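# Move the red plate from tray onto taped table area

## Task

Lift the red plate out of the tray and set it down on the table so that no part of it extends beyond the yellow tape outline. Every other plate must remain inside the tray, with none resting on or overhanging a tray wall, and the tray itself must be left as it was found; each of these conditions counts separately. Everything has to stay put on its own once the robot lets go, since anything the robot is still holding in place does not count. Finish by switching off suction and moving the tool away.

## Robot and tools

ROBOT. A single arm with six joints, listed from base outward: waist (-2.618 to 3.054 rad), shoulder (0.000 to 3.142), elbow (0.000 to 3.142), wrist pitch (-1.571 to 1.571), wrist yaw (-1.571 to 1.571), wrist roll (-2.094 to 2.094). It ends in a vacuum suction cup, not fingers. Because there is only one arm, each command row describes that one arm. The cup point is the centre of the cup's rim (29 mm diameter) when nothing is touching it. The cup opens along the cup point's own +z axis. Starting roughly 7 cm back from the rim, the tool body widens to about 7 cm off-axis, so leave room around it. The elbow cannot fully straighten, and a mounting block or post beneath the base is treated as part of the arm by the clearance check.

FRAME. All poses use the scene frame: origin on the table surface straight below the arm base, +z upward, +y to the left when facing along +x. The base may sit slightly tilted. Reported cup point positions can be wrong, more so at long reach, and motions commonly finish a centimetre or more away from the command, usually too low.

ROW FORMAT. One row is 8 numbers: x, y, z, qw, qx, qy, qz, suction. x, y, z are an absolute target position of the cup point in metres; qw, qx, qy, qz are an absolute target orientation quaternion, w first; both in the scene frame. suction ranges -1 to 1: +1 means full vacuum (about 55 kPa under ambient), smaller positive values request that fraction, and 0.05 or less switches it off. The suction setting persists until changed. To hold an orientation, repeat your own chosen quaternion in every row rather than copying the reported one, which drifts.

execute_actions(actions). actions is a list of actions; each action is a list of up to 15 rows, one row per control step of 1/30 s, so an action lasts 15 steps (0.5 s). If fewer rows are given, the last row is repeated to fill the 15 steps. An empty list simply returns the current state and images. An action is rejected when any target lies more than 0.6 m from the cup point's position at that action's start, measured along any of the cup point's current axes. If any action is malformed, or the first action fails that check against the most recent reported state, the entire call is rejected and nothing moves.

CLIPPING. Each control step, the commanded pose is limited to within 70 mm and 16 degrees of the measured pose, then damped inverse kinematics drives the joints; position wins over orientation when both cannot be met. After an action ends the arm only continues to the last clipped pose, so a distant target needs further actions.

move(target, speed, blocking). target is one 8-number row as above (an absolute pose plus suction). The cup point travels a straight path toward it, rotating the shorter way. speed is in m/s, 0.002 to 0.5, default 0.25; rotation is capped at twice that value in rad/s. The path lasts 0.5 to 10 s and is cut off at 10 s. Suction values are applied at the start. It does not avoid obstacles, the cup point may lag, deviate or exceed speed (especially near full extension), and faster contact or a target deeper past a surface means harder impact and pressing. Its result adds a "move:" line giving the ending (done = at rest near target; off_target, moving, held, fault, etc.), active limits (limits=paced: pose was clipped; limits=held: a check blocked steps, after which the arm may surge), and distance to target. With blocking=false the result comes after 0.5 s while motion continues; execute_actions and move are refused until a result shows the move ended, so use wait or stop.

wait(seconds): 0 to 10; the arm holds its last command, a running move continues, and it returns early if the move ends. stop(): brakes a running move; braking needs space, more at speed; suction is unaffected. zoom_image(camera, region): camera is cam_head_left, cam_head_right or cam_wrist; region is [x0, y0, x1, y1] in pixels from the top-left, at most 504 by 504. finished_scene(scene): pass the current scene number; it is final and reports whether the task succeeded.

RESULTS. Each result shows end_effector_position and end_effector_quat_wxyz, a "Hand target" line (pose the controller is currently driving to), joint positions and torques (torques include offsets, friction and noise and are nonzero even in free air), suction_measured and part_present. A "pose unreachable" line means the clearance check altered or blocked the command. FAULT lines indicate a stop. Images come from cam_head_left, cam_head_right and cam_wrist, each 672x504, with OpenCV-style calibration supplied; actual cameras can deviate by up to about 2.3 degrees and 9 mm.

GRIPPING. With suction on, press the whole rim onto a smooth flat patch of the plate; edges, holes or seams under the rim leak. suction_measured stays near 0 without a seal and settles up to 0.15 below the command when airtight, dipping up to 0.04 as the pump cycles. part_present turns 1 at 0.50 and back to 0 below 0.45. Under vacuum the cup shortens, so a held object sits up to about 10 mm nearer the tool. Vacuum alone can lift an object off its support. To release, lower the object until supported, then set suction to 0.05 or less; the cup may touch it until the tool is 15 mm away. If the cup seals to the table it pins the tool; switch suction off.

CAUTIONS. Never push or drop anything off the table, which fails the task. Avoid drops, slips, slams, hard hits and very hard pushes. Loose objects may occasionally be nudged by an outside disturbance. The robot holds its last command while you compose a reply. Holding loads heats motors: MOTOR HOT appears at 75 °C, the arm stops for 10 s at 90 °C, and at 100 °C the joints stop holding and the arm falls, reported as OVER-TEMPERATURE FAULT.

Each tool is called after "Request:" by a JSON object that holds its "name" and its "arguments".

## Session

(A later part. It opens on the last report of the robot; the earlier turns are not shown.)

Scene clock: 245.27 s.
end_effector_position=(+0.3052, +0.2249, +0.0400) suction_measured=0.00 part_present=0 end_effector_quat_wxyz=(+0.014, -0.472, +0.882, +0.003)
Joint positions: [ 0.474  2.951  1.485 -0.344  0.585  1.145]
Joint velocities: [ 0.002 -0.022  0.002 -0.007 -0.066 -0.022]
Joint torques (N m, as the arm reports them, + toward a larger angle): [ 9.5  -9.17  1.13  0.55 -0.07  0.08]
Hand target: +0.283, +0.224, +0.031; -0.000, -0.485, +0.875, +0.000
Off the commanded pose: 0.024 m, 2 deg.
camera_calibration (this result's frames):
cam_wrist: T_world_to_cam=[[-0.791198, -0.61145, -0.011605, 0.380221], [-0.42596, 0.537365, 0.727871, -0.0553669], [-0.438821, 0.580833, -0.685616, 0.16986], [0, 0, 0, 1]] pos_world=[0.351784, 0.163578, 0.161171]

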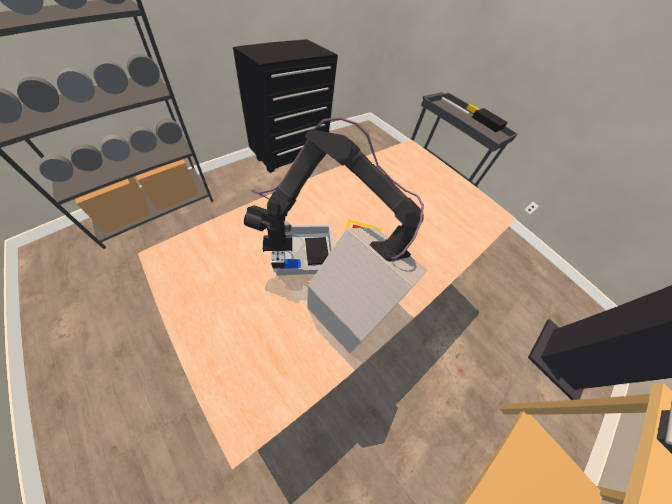

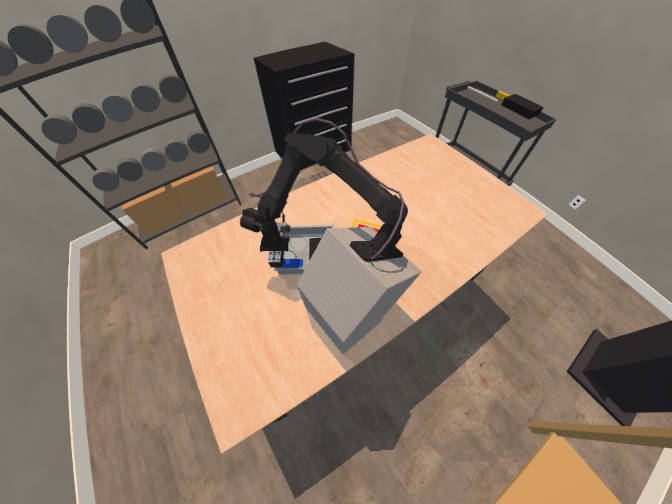

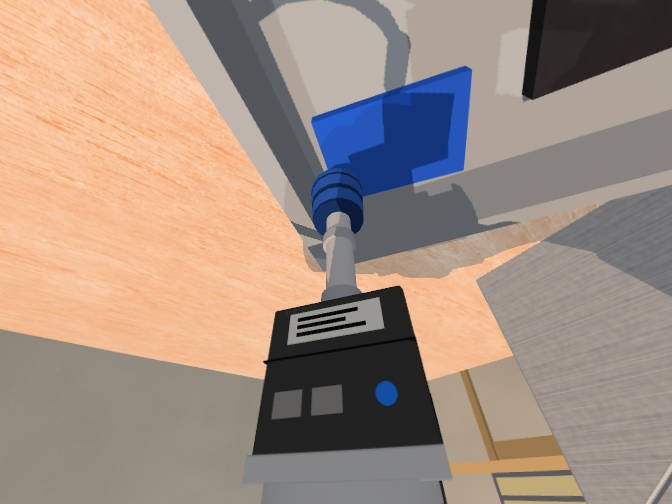

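Request:
{"name": "execute_actions", "arguments": {"actions": [[[0.2822,0.2238,0.031,-0.002,-0.4859,0.874,-0.0001,0],[0.2819,0.2232,0.0311,-0.004,-0.487,0.8733,-0.0002,0],[0.2815,0.2226,0.0311,-0.006,-0.488,0.8727,-0.0003,0],[0.2812,0.222,0.0311,-0.008,-0.4891,0.8721,-0.0004,0],[0.2809,0.2214,0.0311,-0.01,-0.4902,0.8714,-0.0005,0],[0.2806,0.2208,0.0312,-0.012,-0.4913,0.8708,-0.0006,0],[0.2802,0.2202,0.0312,-0.0139,-0.4923,0.8702,-0.0007,0],[0.2799,0.2196,0.0312,-0.0159,-0.4934,0.8695,-0.0008,0],[0.2796,0.219,0.0312,-0.0179,-0.4945,0.8689,-0.0009,0],[0.2793,0.2184,0.0313,-0.0199,-0.4956,0.8683,-0.001,0],[0.2789,0.2178,0.0313,-0.0219,-0.4966,0.8676,-0.0011,0],[0.2786,0.2172,0.0313,-0.0239,-0.4977,0.867,-0.0012,0]]]}}

Request:
{"name": "wait", "arguments": {"seconds": 0.6}}

Scene clock: 263.53 s.
end_effector_position=(+0.2896, +0.2193, +0.0342) suction_measured=0.00 part_present=0 end_effector_quat_wxyz=(-0.009, -0.485, +0.874, +0.001)
Joint positions: [ 0.474  2.969  1.485 -0.382  0.585  1.145]
Joint velocities: [-0.012  0.027 -0.002 -0.095  0.037 -0.066]
Joint torques (N m, as the arm reports them, + toward a larger angle): [ 8.57 -9.71  4.3   0.08 -0.05 -0.03]
Hand target: +0.279, +0.218, +0.031; -0.023, -0.498, +0.867, -0.001
Off the commanded pose: 0.012 m, 2 deg.
camera_calibration (this result's frames):
cam_wrist: T_world_to_cam=[[-0.771625, -0.635159, 0.0341842, 0.362306], [-0.414394, 0.542745, 0.730551, -0.0594593], [-0.48257, 0.549546, -0.682001, 0.181675], [0, 0, 0, 1]] pos_world=[0.342596, 0.162554, 0.154956]

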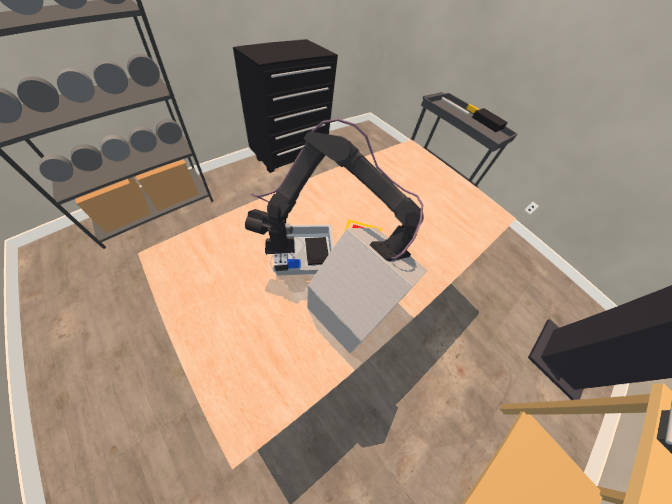

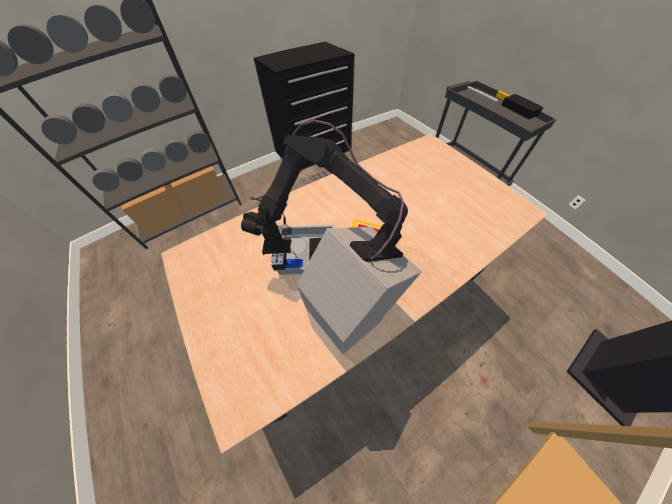

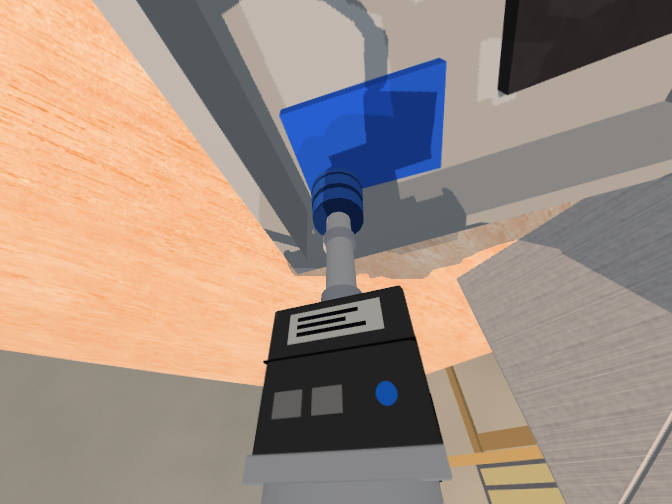

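Scene clock: 264.13 s.
end_effector_position=(+0.2870, +0.2177, +0.0341) suction_measured=0.00 part_present=0 end_effector_quat_wxyz=(-0.013, -0.488, +0.873, +0.001)
Joint positions: [ 0.474  2.969  1.485 -0.393  0.585  1.145]
Joint velocities: [ 0.002 -0.007 -0.017 -0.022  0.022 -0.022]
Joint torques (N m, as the arm reports them, + toward a larger angle): [ 8.56 -9.66  4.33  0.05 -0.05 -0.04]
Hand target: +0.279, +0.218, +0.031; -0.023, -0.498, +0.867, -0.001
Off the commanded pose: 0.009 m, 2 deg.
wait: 0.60 s; at rest by 0.23 s
camera_calibration (this result's frames):
cam_wrist: T_world_to_cam=[[-0.767265, -0.639844, 0.0436336, 0.358731], [-0.412009, 0.543911, 0.731033, -0.0605571], [-0.49148, 0.542919, -0.680945, 0.185254], [0, 0, 0, 1]] pos_world=[0.34134, 0.161891, 0.154765]

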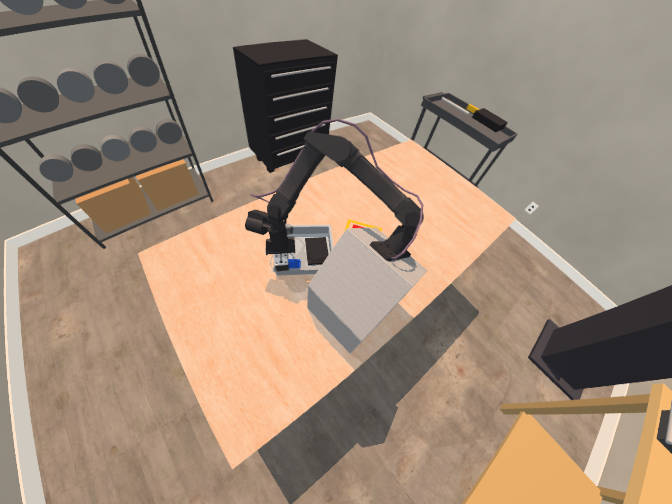

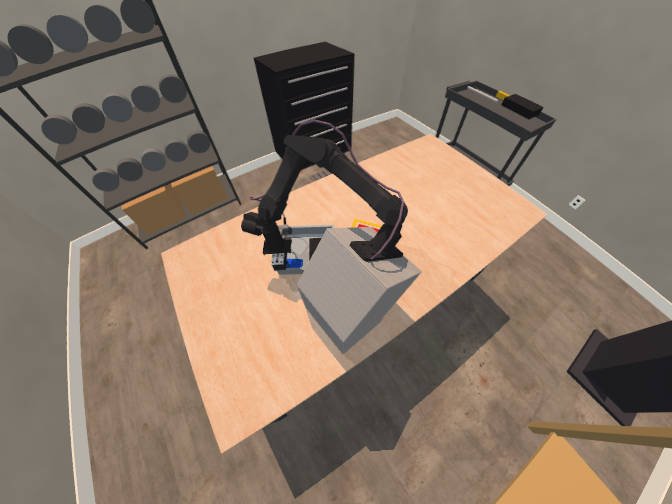

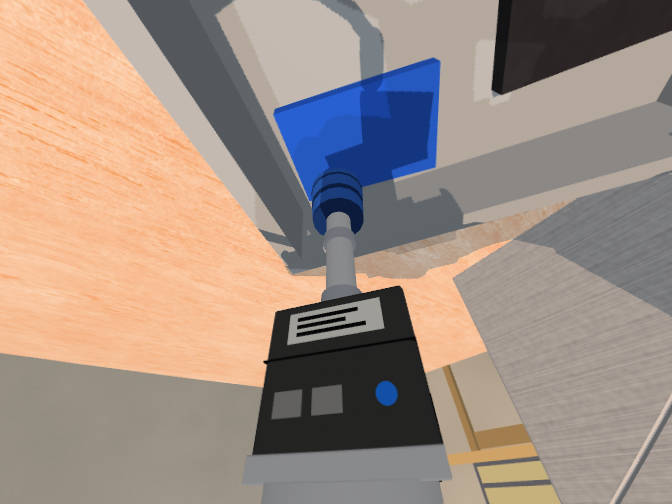

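Request:
{"name": "execute_actions", "arguments": {"actions": [[[0.2781,0.218,0.0316,-0.024,-0.4992,0.8661,-0.0017,0],[0.2776,0.2188,0.0319,-0.0241,-0.5007,0.8652,-0.0023,0],[0.277,0.2196,0.0322,-0.0242,-0.5023,0.8643,-0.0028,0],[0.2763,0.2203,0.0324,-0.0243,-0.5038,0.8634,-0.0033,0],[0.2755,0.2209,0.0326,-0.0244,-0.5053,0.8625,-0.0039,0],[0.2747,0.2215,0.0327,-0.0245,-0.5068,0.8616,-0.0044,0],[0.2739,0.2221,0.0328,-0.0246,-0.5083,0.8607,-0.0049,0],[0.2731,0.2227,0.0329,-0.0246,-0.5099,0.8598,-0.0055,0],[0.2723,0.2232,0.0329,-0.0247,-0.5114,0.8589,-0.006,0],[0.2715,0.2238,0.0329,-0.0248,-0.5129,0.858,-0.0065,0],[0.2707,0.2243,0.0329,-0.0249,-0.5144,0.8571,-0.0071,0],[0.2699,0.2249,0.0329,-0.025,-0.5159,0.8562,-0.0076,0],[0.2691,0.2254,0.0329,-0.0251,-0.5175,0.8553,-0.0081,0],[0.2683,0.2259,0.0329,-0.0252,-0.519,0.8544,-0.0087,0],[0.2676,0.2264,0.0329,-0.0253,-0.5205,0.8535,-0.0092,0]]]}}

Request:
{"name": "wait", "arguments": {"seconds": 0.5}}

Request:
{"name": "zoom_image", "arguments": {"camera": "cam_head_left", "region": [270, 220, 340, 285]}}

Scene clock: 271.43 s.
end_effector_position=(+0.2757, +0.2230, +0.0340) suction_measured=0.00 part_present=0 end_effector_quat_wxyz=(-0.018, -0.507, +0.862, -0.005)
Joint positions: [ 0.508  2.99   1.485 -0.405  0.586  1.145]
Joint velocities: [ 0.076  0.027  0.007 -0.037 -0.007  0.007]
Joint torques (N m, as the arm reports them, + toward a larger angle): [ 9.26 -9.51  5.02  0.01 -0.06  0.  ]
Hand target: +0.268, +0.227, +0.033; -0.025, -0.521, +0.853, -0.009
Off the commanded pose: 0.009 m, 2 deg.
camera_calibration (this result's frames):
cam_wrist: T_world_to_cam=[[-0.737974, -0.67264, 0.0543094, 0.352347], [-0.434574, 0.535267, 0.724317, -0.0596587], [-0.516275, 0.510926, -0.687325, 0.19089], [0, 0, 0, 1]] pos_world=[0.332649, 0.171406, 0.155279]

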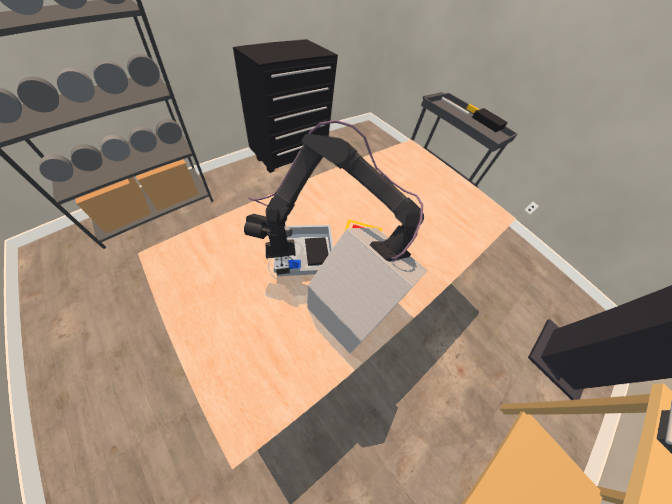

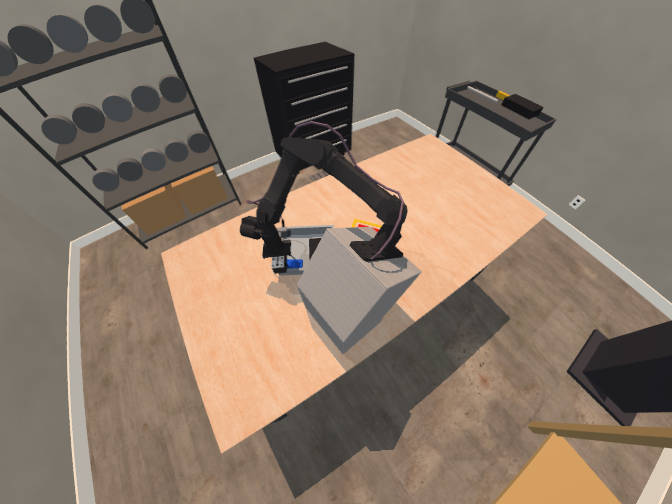

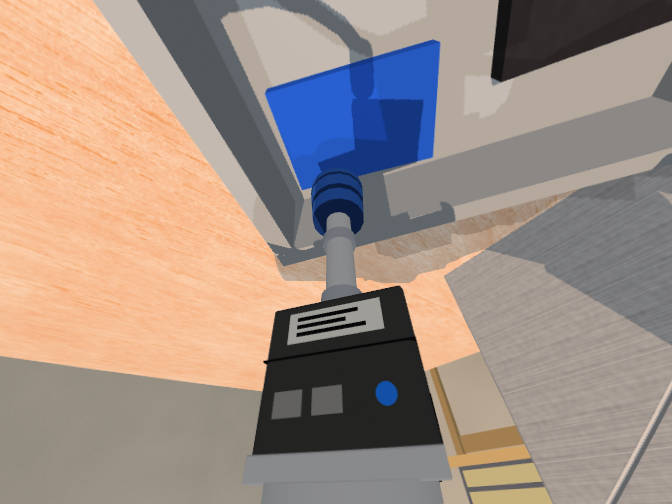

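Scene clock: 271.93 s.
end_effector_position=(+0.2738, +0.2239, +0.0343) suction_measured=0.00 part_present=0 end_effector_quat_wxyz=(-0.018, -0.510, +0.860, -0.006)
Joint positions: [ 0.514  2.992  1.485 -0.408  0.586  1.145]
Joint velocities: [ 0.007 -0.002  0.002 -0.022 -0.007 -0.007]
Joint torques (N m, as the arm reports them, + toward a larger angle): [ 9.05 -9.55  5.05  0.   -0.06 -0.01]
Hand target: +0.268, +0.227, +0.033; -0.025, -0.521, +0.853, -0.009
Off the commanded pose: 0.007 m, 2 deg.
wait: 0.50 s; at rest by 0.20 s
camera_calibration (this result's frames):
cam_wrist: T_world_to_cam=[[-0.732546, -0.6784, 0.056122, 0.351283], [-0.43866, 0.533496, 0.72316, -0.0595743], [-0.520533, 0.505129, -0.688397, 0.192199], [0, 0, 0, 1]] pos_world=[0.331243, 0.173008, 0.155676]

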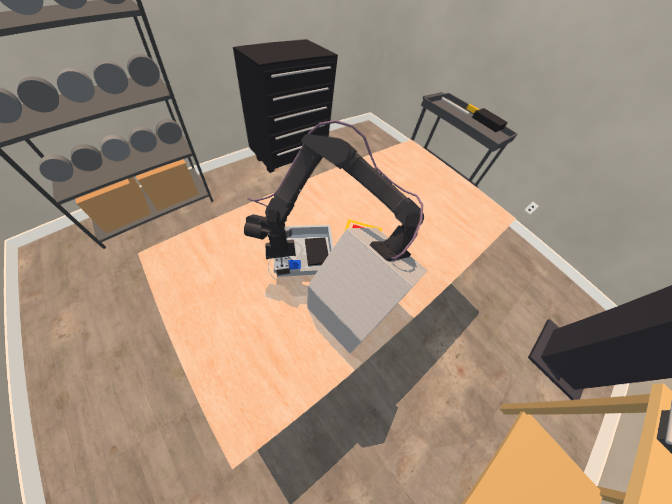

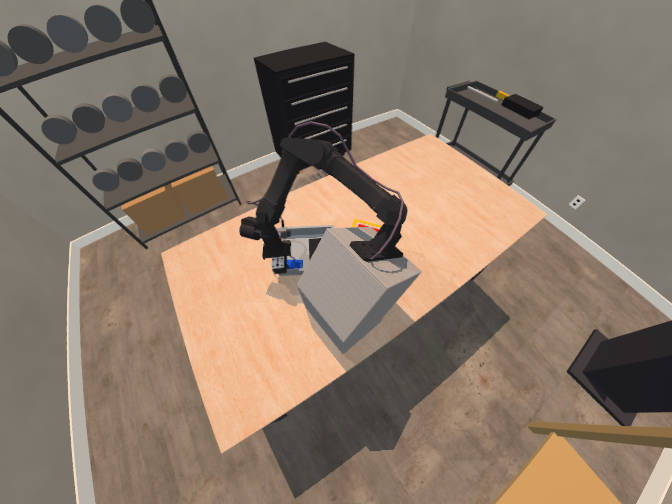

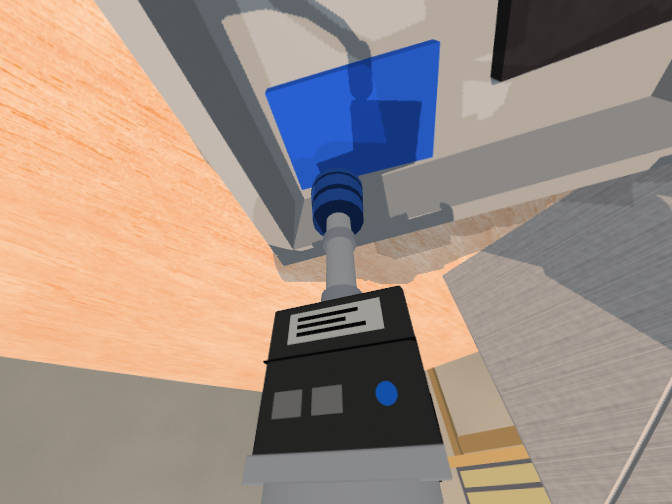

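Region (270, 220, 340, 285) of cam_head_left's 672x504 image, scaled by 7.200, with more detail than that image has; it fills the top 468 rows of this view, and the rest is white.

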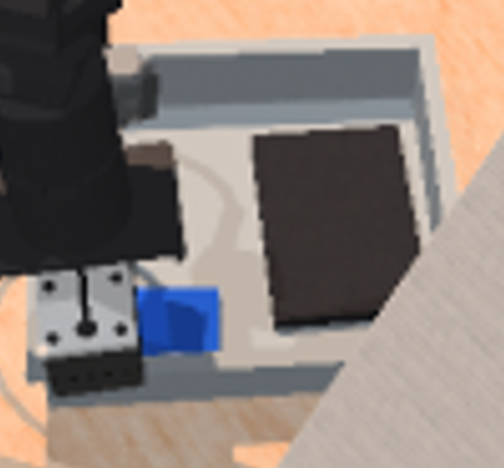

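Request:
{"name": "execute_actions", "arguments": {"actions": [[[0.2676,0.2264,0.0329,-0.0253,-0.5205,0.8535,-0.0092,0],[0.2678,0.2263,0.0331,-0.0252,-0.5204,0.8535,-0.0092,0],[0.2681,0.2262,0.0336,-0.0249,-0.5203,0.8536,-0.0092,0],[0.2688,0.2259,0.0344,-0.0244,-0.52,0.8538,-0.0091,0],[0.2698,0.2255,0.0357,-0.0236,-0.5196,0.854,-0.0091,0],[0.2712,0.225,0.0375,-0.0226,-0.5191,0.8544,-0.009,0],[0.273,0.2243,0.0398,-0.0213,-0.5184,0.8548,-0.0089,0],[0.2752,0.2235,0.0427,-0.0196,-0.5175,0.8554,-0.0087,0],[0.2777,0.2225,0.0459,-0.0177,-0.5165,0.856,-0.0086,0],[0.2806,0.2214,0.0497,-0.0155,-0.5154,0.8567,-0.0084,0],[0.2838,0.2201,0.0538,-0.0131,-0.5141,0.8575,-0.0082,0],[0.2873,0.2188,0.0583,-0.0105,-0.5128,0.8584,-0.008,0],[0.2909,0.2174,0.063,-0.0078,-0.5113,0.8593,-0.0078,0],[0.2947,0.2159,0.0679,-0.0049,-0.5098,0.8602,-0.0075,0],[0.2986,0.2144,0.0729,-0.002,-0.5083,0.8612,-0.0073,0]],[[0.302,0.2125,0.0785,0,-0.507,0.862,-0.007,0],[0.305,0.2103,0.0845,0,-0.507,0.862,-0.006,0],[0.3077,0.2078,0.091,0,-0.507,0.862,-0.005,0],[0.31,0.205,0.098,0,-0.507,0.862,-0.004,0],[0.312,0.202,0.105,0,-0.507,0.862,-0.003,0],[0.3137,0.199,0.112,0,-0.507,0.862,-0.002,0],[0.315,0.196,0.119,0,-0.507,0.862,-0.001,0],[0.316,0.193,0.126,0,-0.507,0.862,0,0],[0.317,0.19,0.133,0,-0.507,0.862,0,0],[0.318,0.187,0.14,0,-0.507,0.862,0,0],[0.319,0.184,0.147,0,-0.507,0.862,0,0],[0.32,0.181,0.154,0,-0.507,0.862,0,0],[0.32,0.178,0.161,0,-0.507,0.862,0,0],[0.32,0.175,0.168,0,-0.507,0.862,0,0],[0.32,0.172,0.175,0,-0.507,0.862,0,0]],[[0.32,0.169,0.182,0,-0.507,0.862,0,0],[0.32,0.166,0.1885,0,-0.507,0.862,0,0],[0.32,0.1635,0.1945,0,-0.507,0.862,0,0],[0.32,0.161,0.2,0,-0.507,0.862,0,0],[0.32,0.159,0.205,0,-0.507,0.862,0,0],[0.32,0.157,0.2095,0,-0.507,0.862,0,0],[0.32,0.1555,0.2135,0,-0.507,0.862,0,0],[0.32,0.154,0.217,0,-0.507,0.862,0,0],[0.32,0.153,0.22,0,-0.507,0.862,0,0],[0.32,0.152,0.2225,0,-0.507,0.862,0,0],[0.32,0.1512,0.2245,0,-0.507,0.862,0,0],[0.32,0.1506,0.226,0,-0.507,0.862,0,0],[0.32,0.1502,0.227,0,-0.507,0.862,0,0],[0.32,0.15,0.2275,0,-0.507,0.862,0,0],[0.32,0.15,0.2275,0,-0.507,0.862,0,0]]]}}

Request:
{"name": "zoom_image", "arguments": {"camera": "cam_head_left", "region": [270, 220, 340, 285]}}

Request:
{"name": "zoom_image", "arguments": {"camera": "cam_head_left", "region": [330, 200, 400, 250]}}

Scene clock: 292.60 s.
end_effector_position=(+0.3340, +0.1547, +0.2229) suction_measured=0.00 part_present=0 end_effector_quat_wxyz=(+0.018, -0.496, +0.868, +0.003)
Joint positions: [ 0.577  2.434  1.457 -0.888  0.558  1.201]
Joint velocities: [-0.012 -0.012  0.017 -0.154 -0.095  0.007]
Joint torques (N m, as the arm reports them, + toward a larger angle): [  9.33 -10.27   5.08   0.21  -0.07   0.08]
Hand target: +0.320, +0.150, +0.227; +0.001, -0.507, +0.862, +0.000
Off the commanded pose: 0.016 m, 3 deg.
camera_calibration (this result's frames):
cam_wrist: T_world_to_cam=[[-0.755799, -0.654517, -0.0193658, 0.358825], [-0.460773, 0.510595, 0.725935, -0.12235], [-0.465249, 0.557584, -0.687491, 0.361511], [0, 0, 0, 1]] pos_world=[0.383017, 0.0957549, 0.344303]

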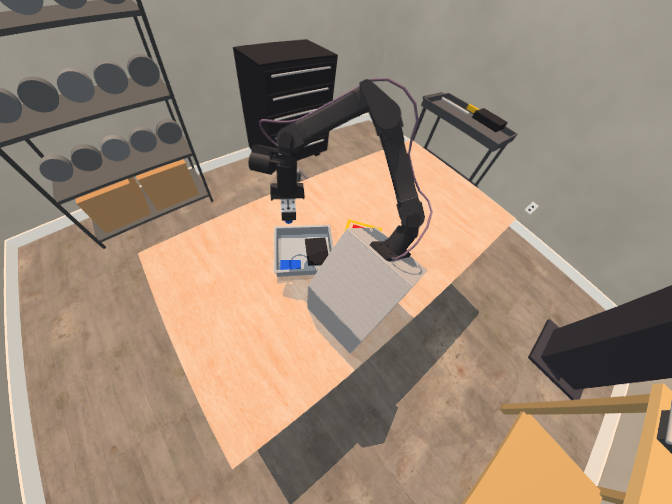

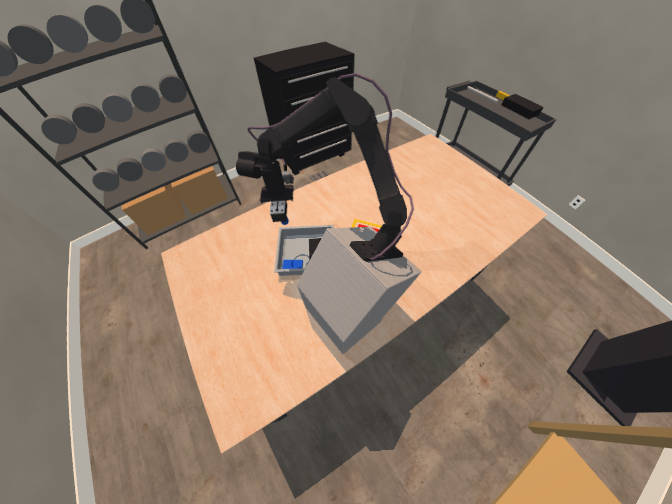

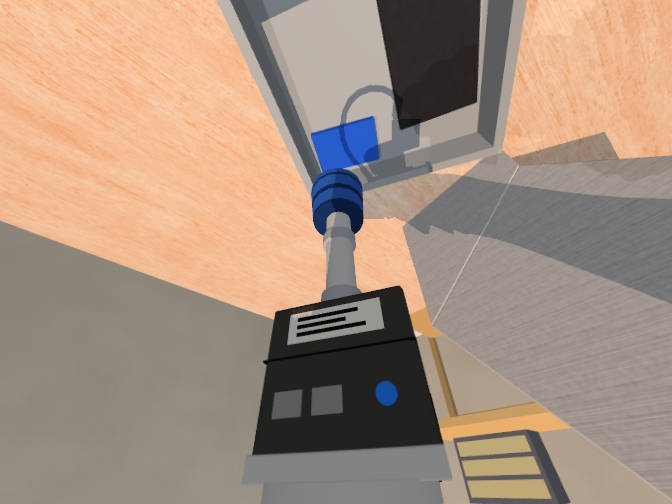

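Region (270, 220, 340, 285) of cam_head_left's 672x504 image, scaled by 7.200, with more detail than that image has; it fills the top 468 rows of this view, and the rest is white.

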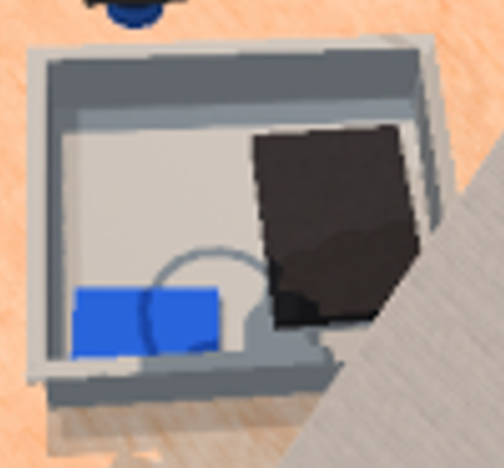

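Region (330, 200, 400, 250) of cam_head_left's 672x504 image, scaled by 7.200, with more detail than that image has; it fills the top 360 rows of this view, and the rest is white.

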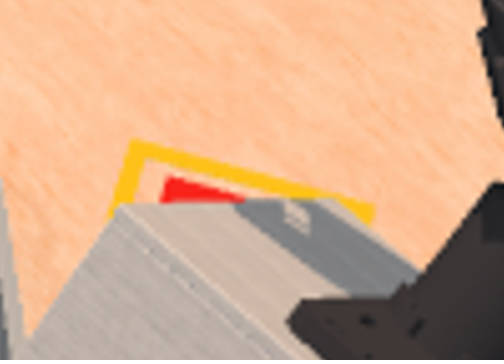

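The tray is back within about 2 mm of where it started. The red plate is inside the outline and the arm is clear.

Request:
{"name": "finished_scene", "arguments": {"scene": 1}}

The scene is finished: the task was done.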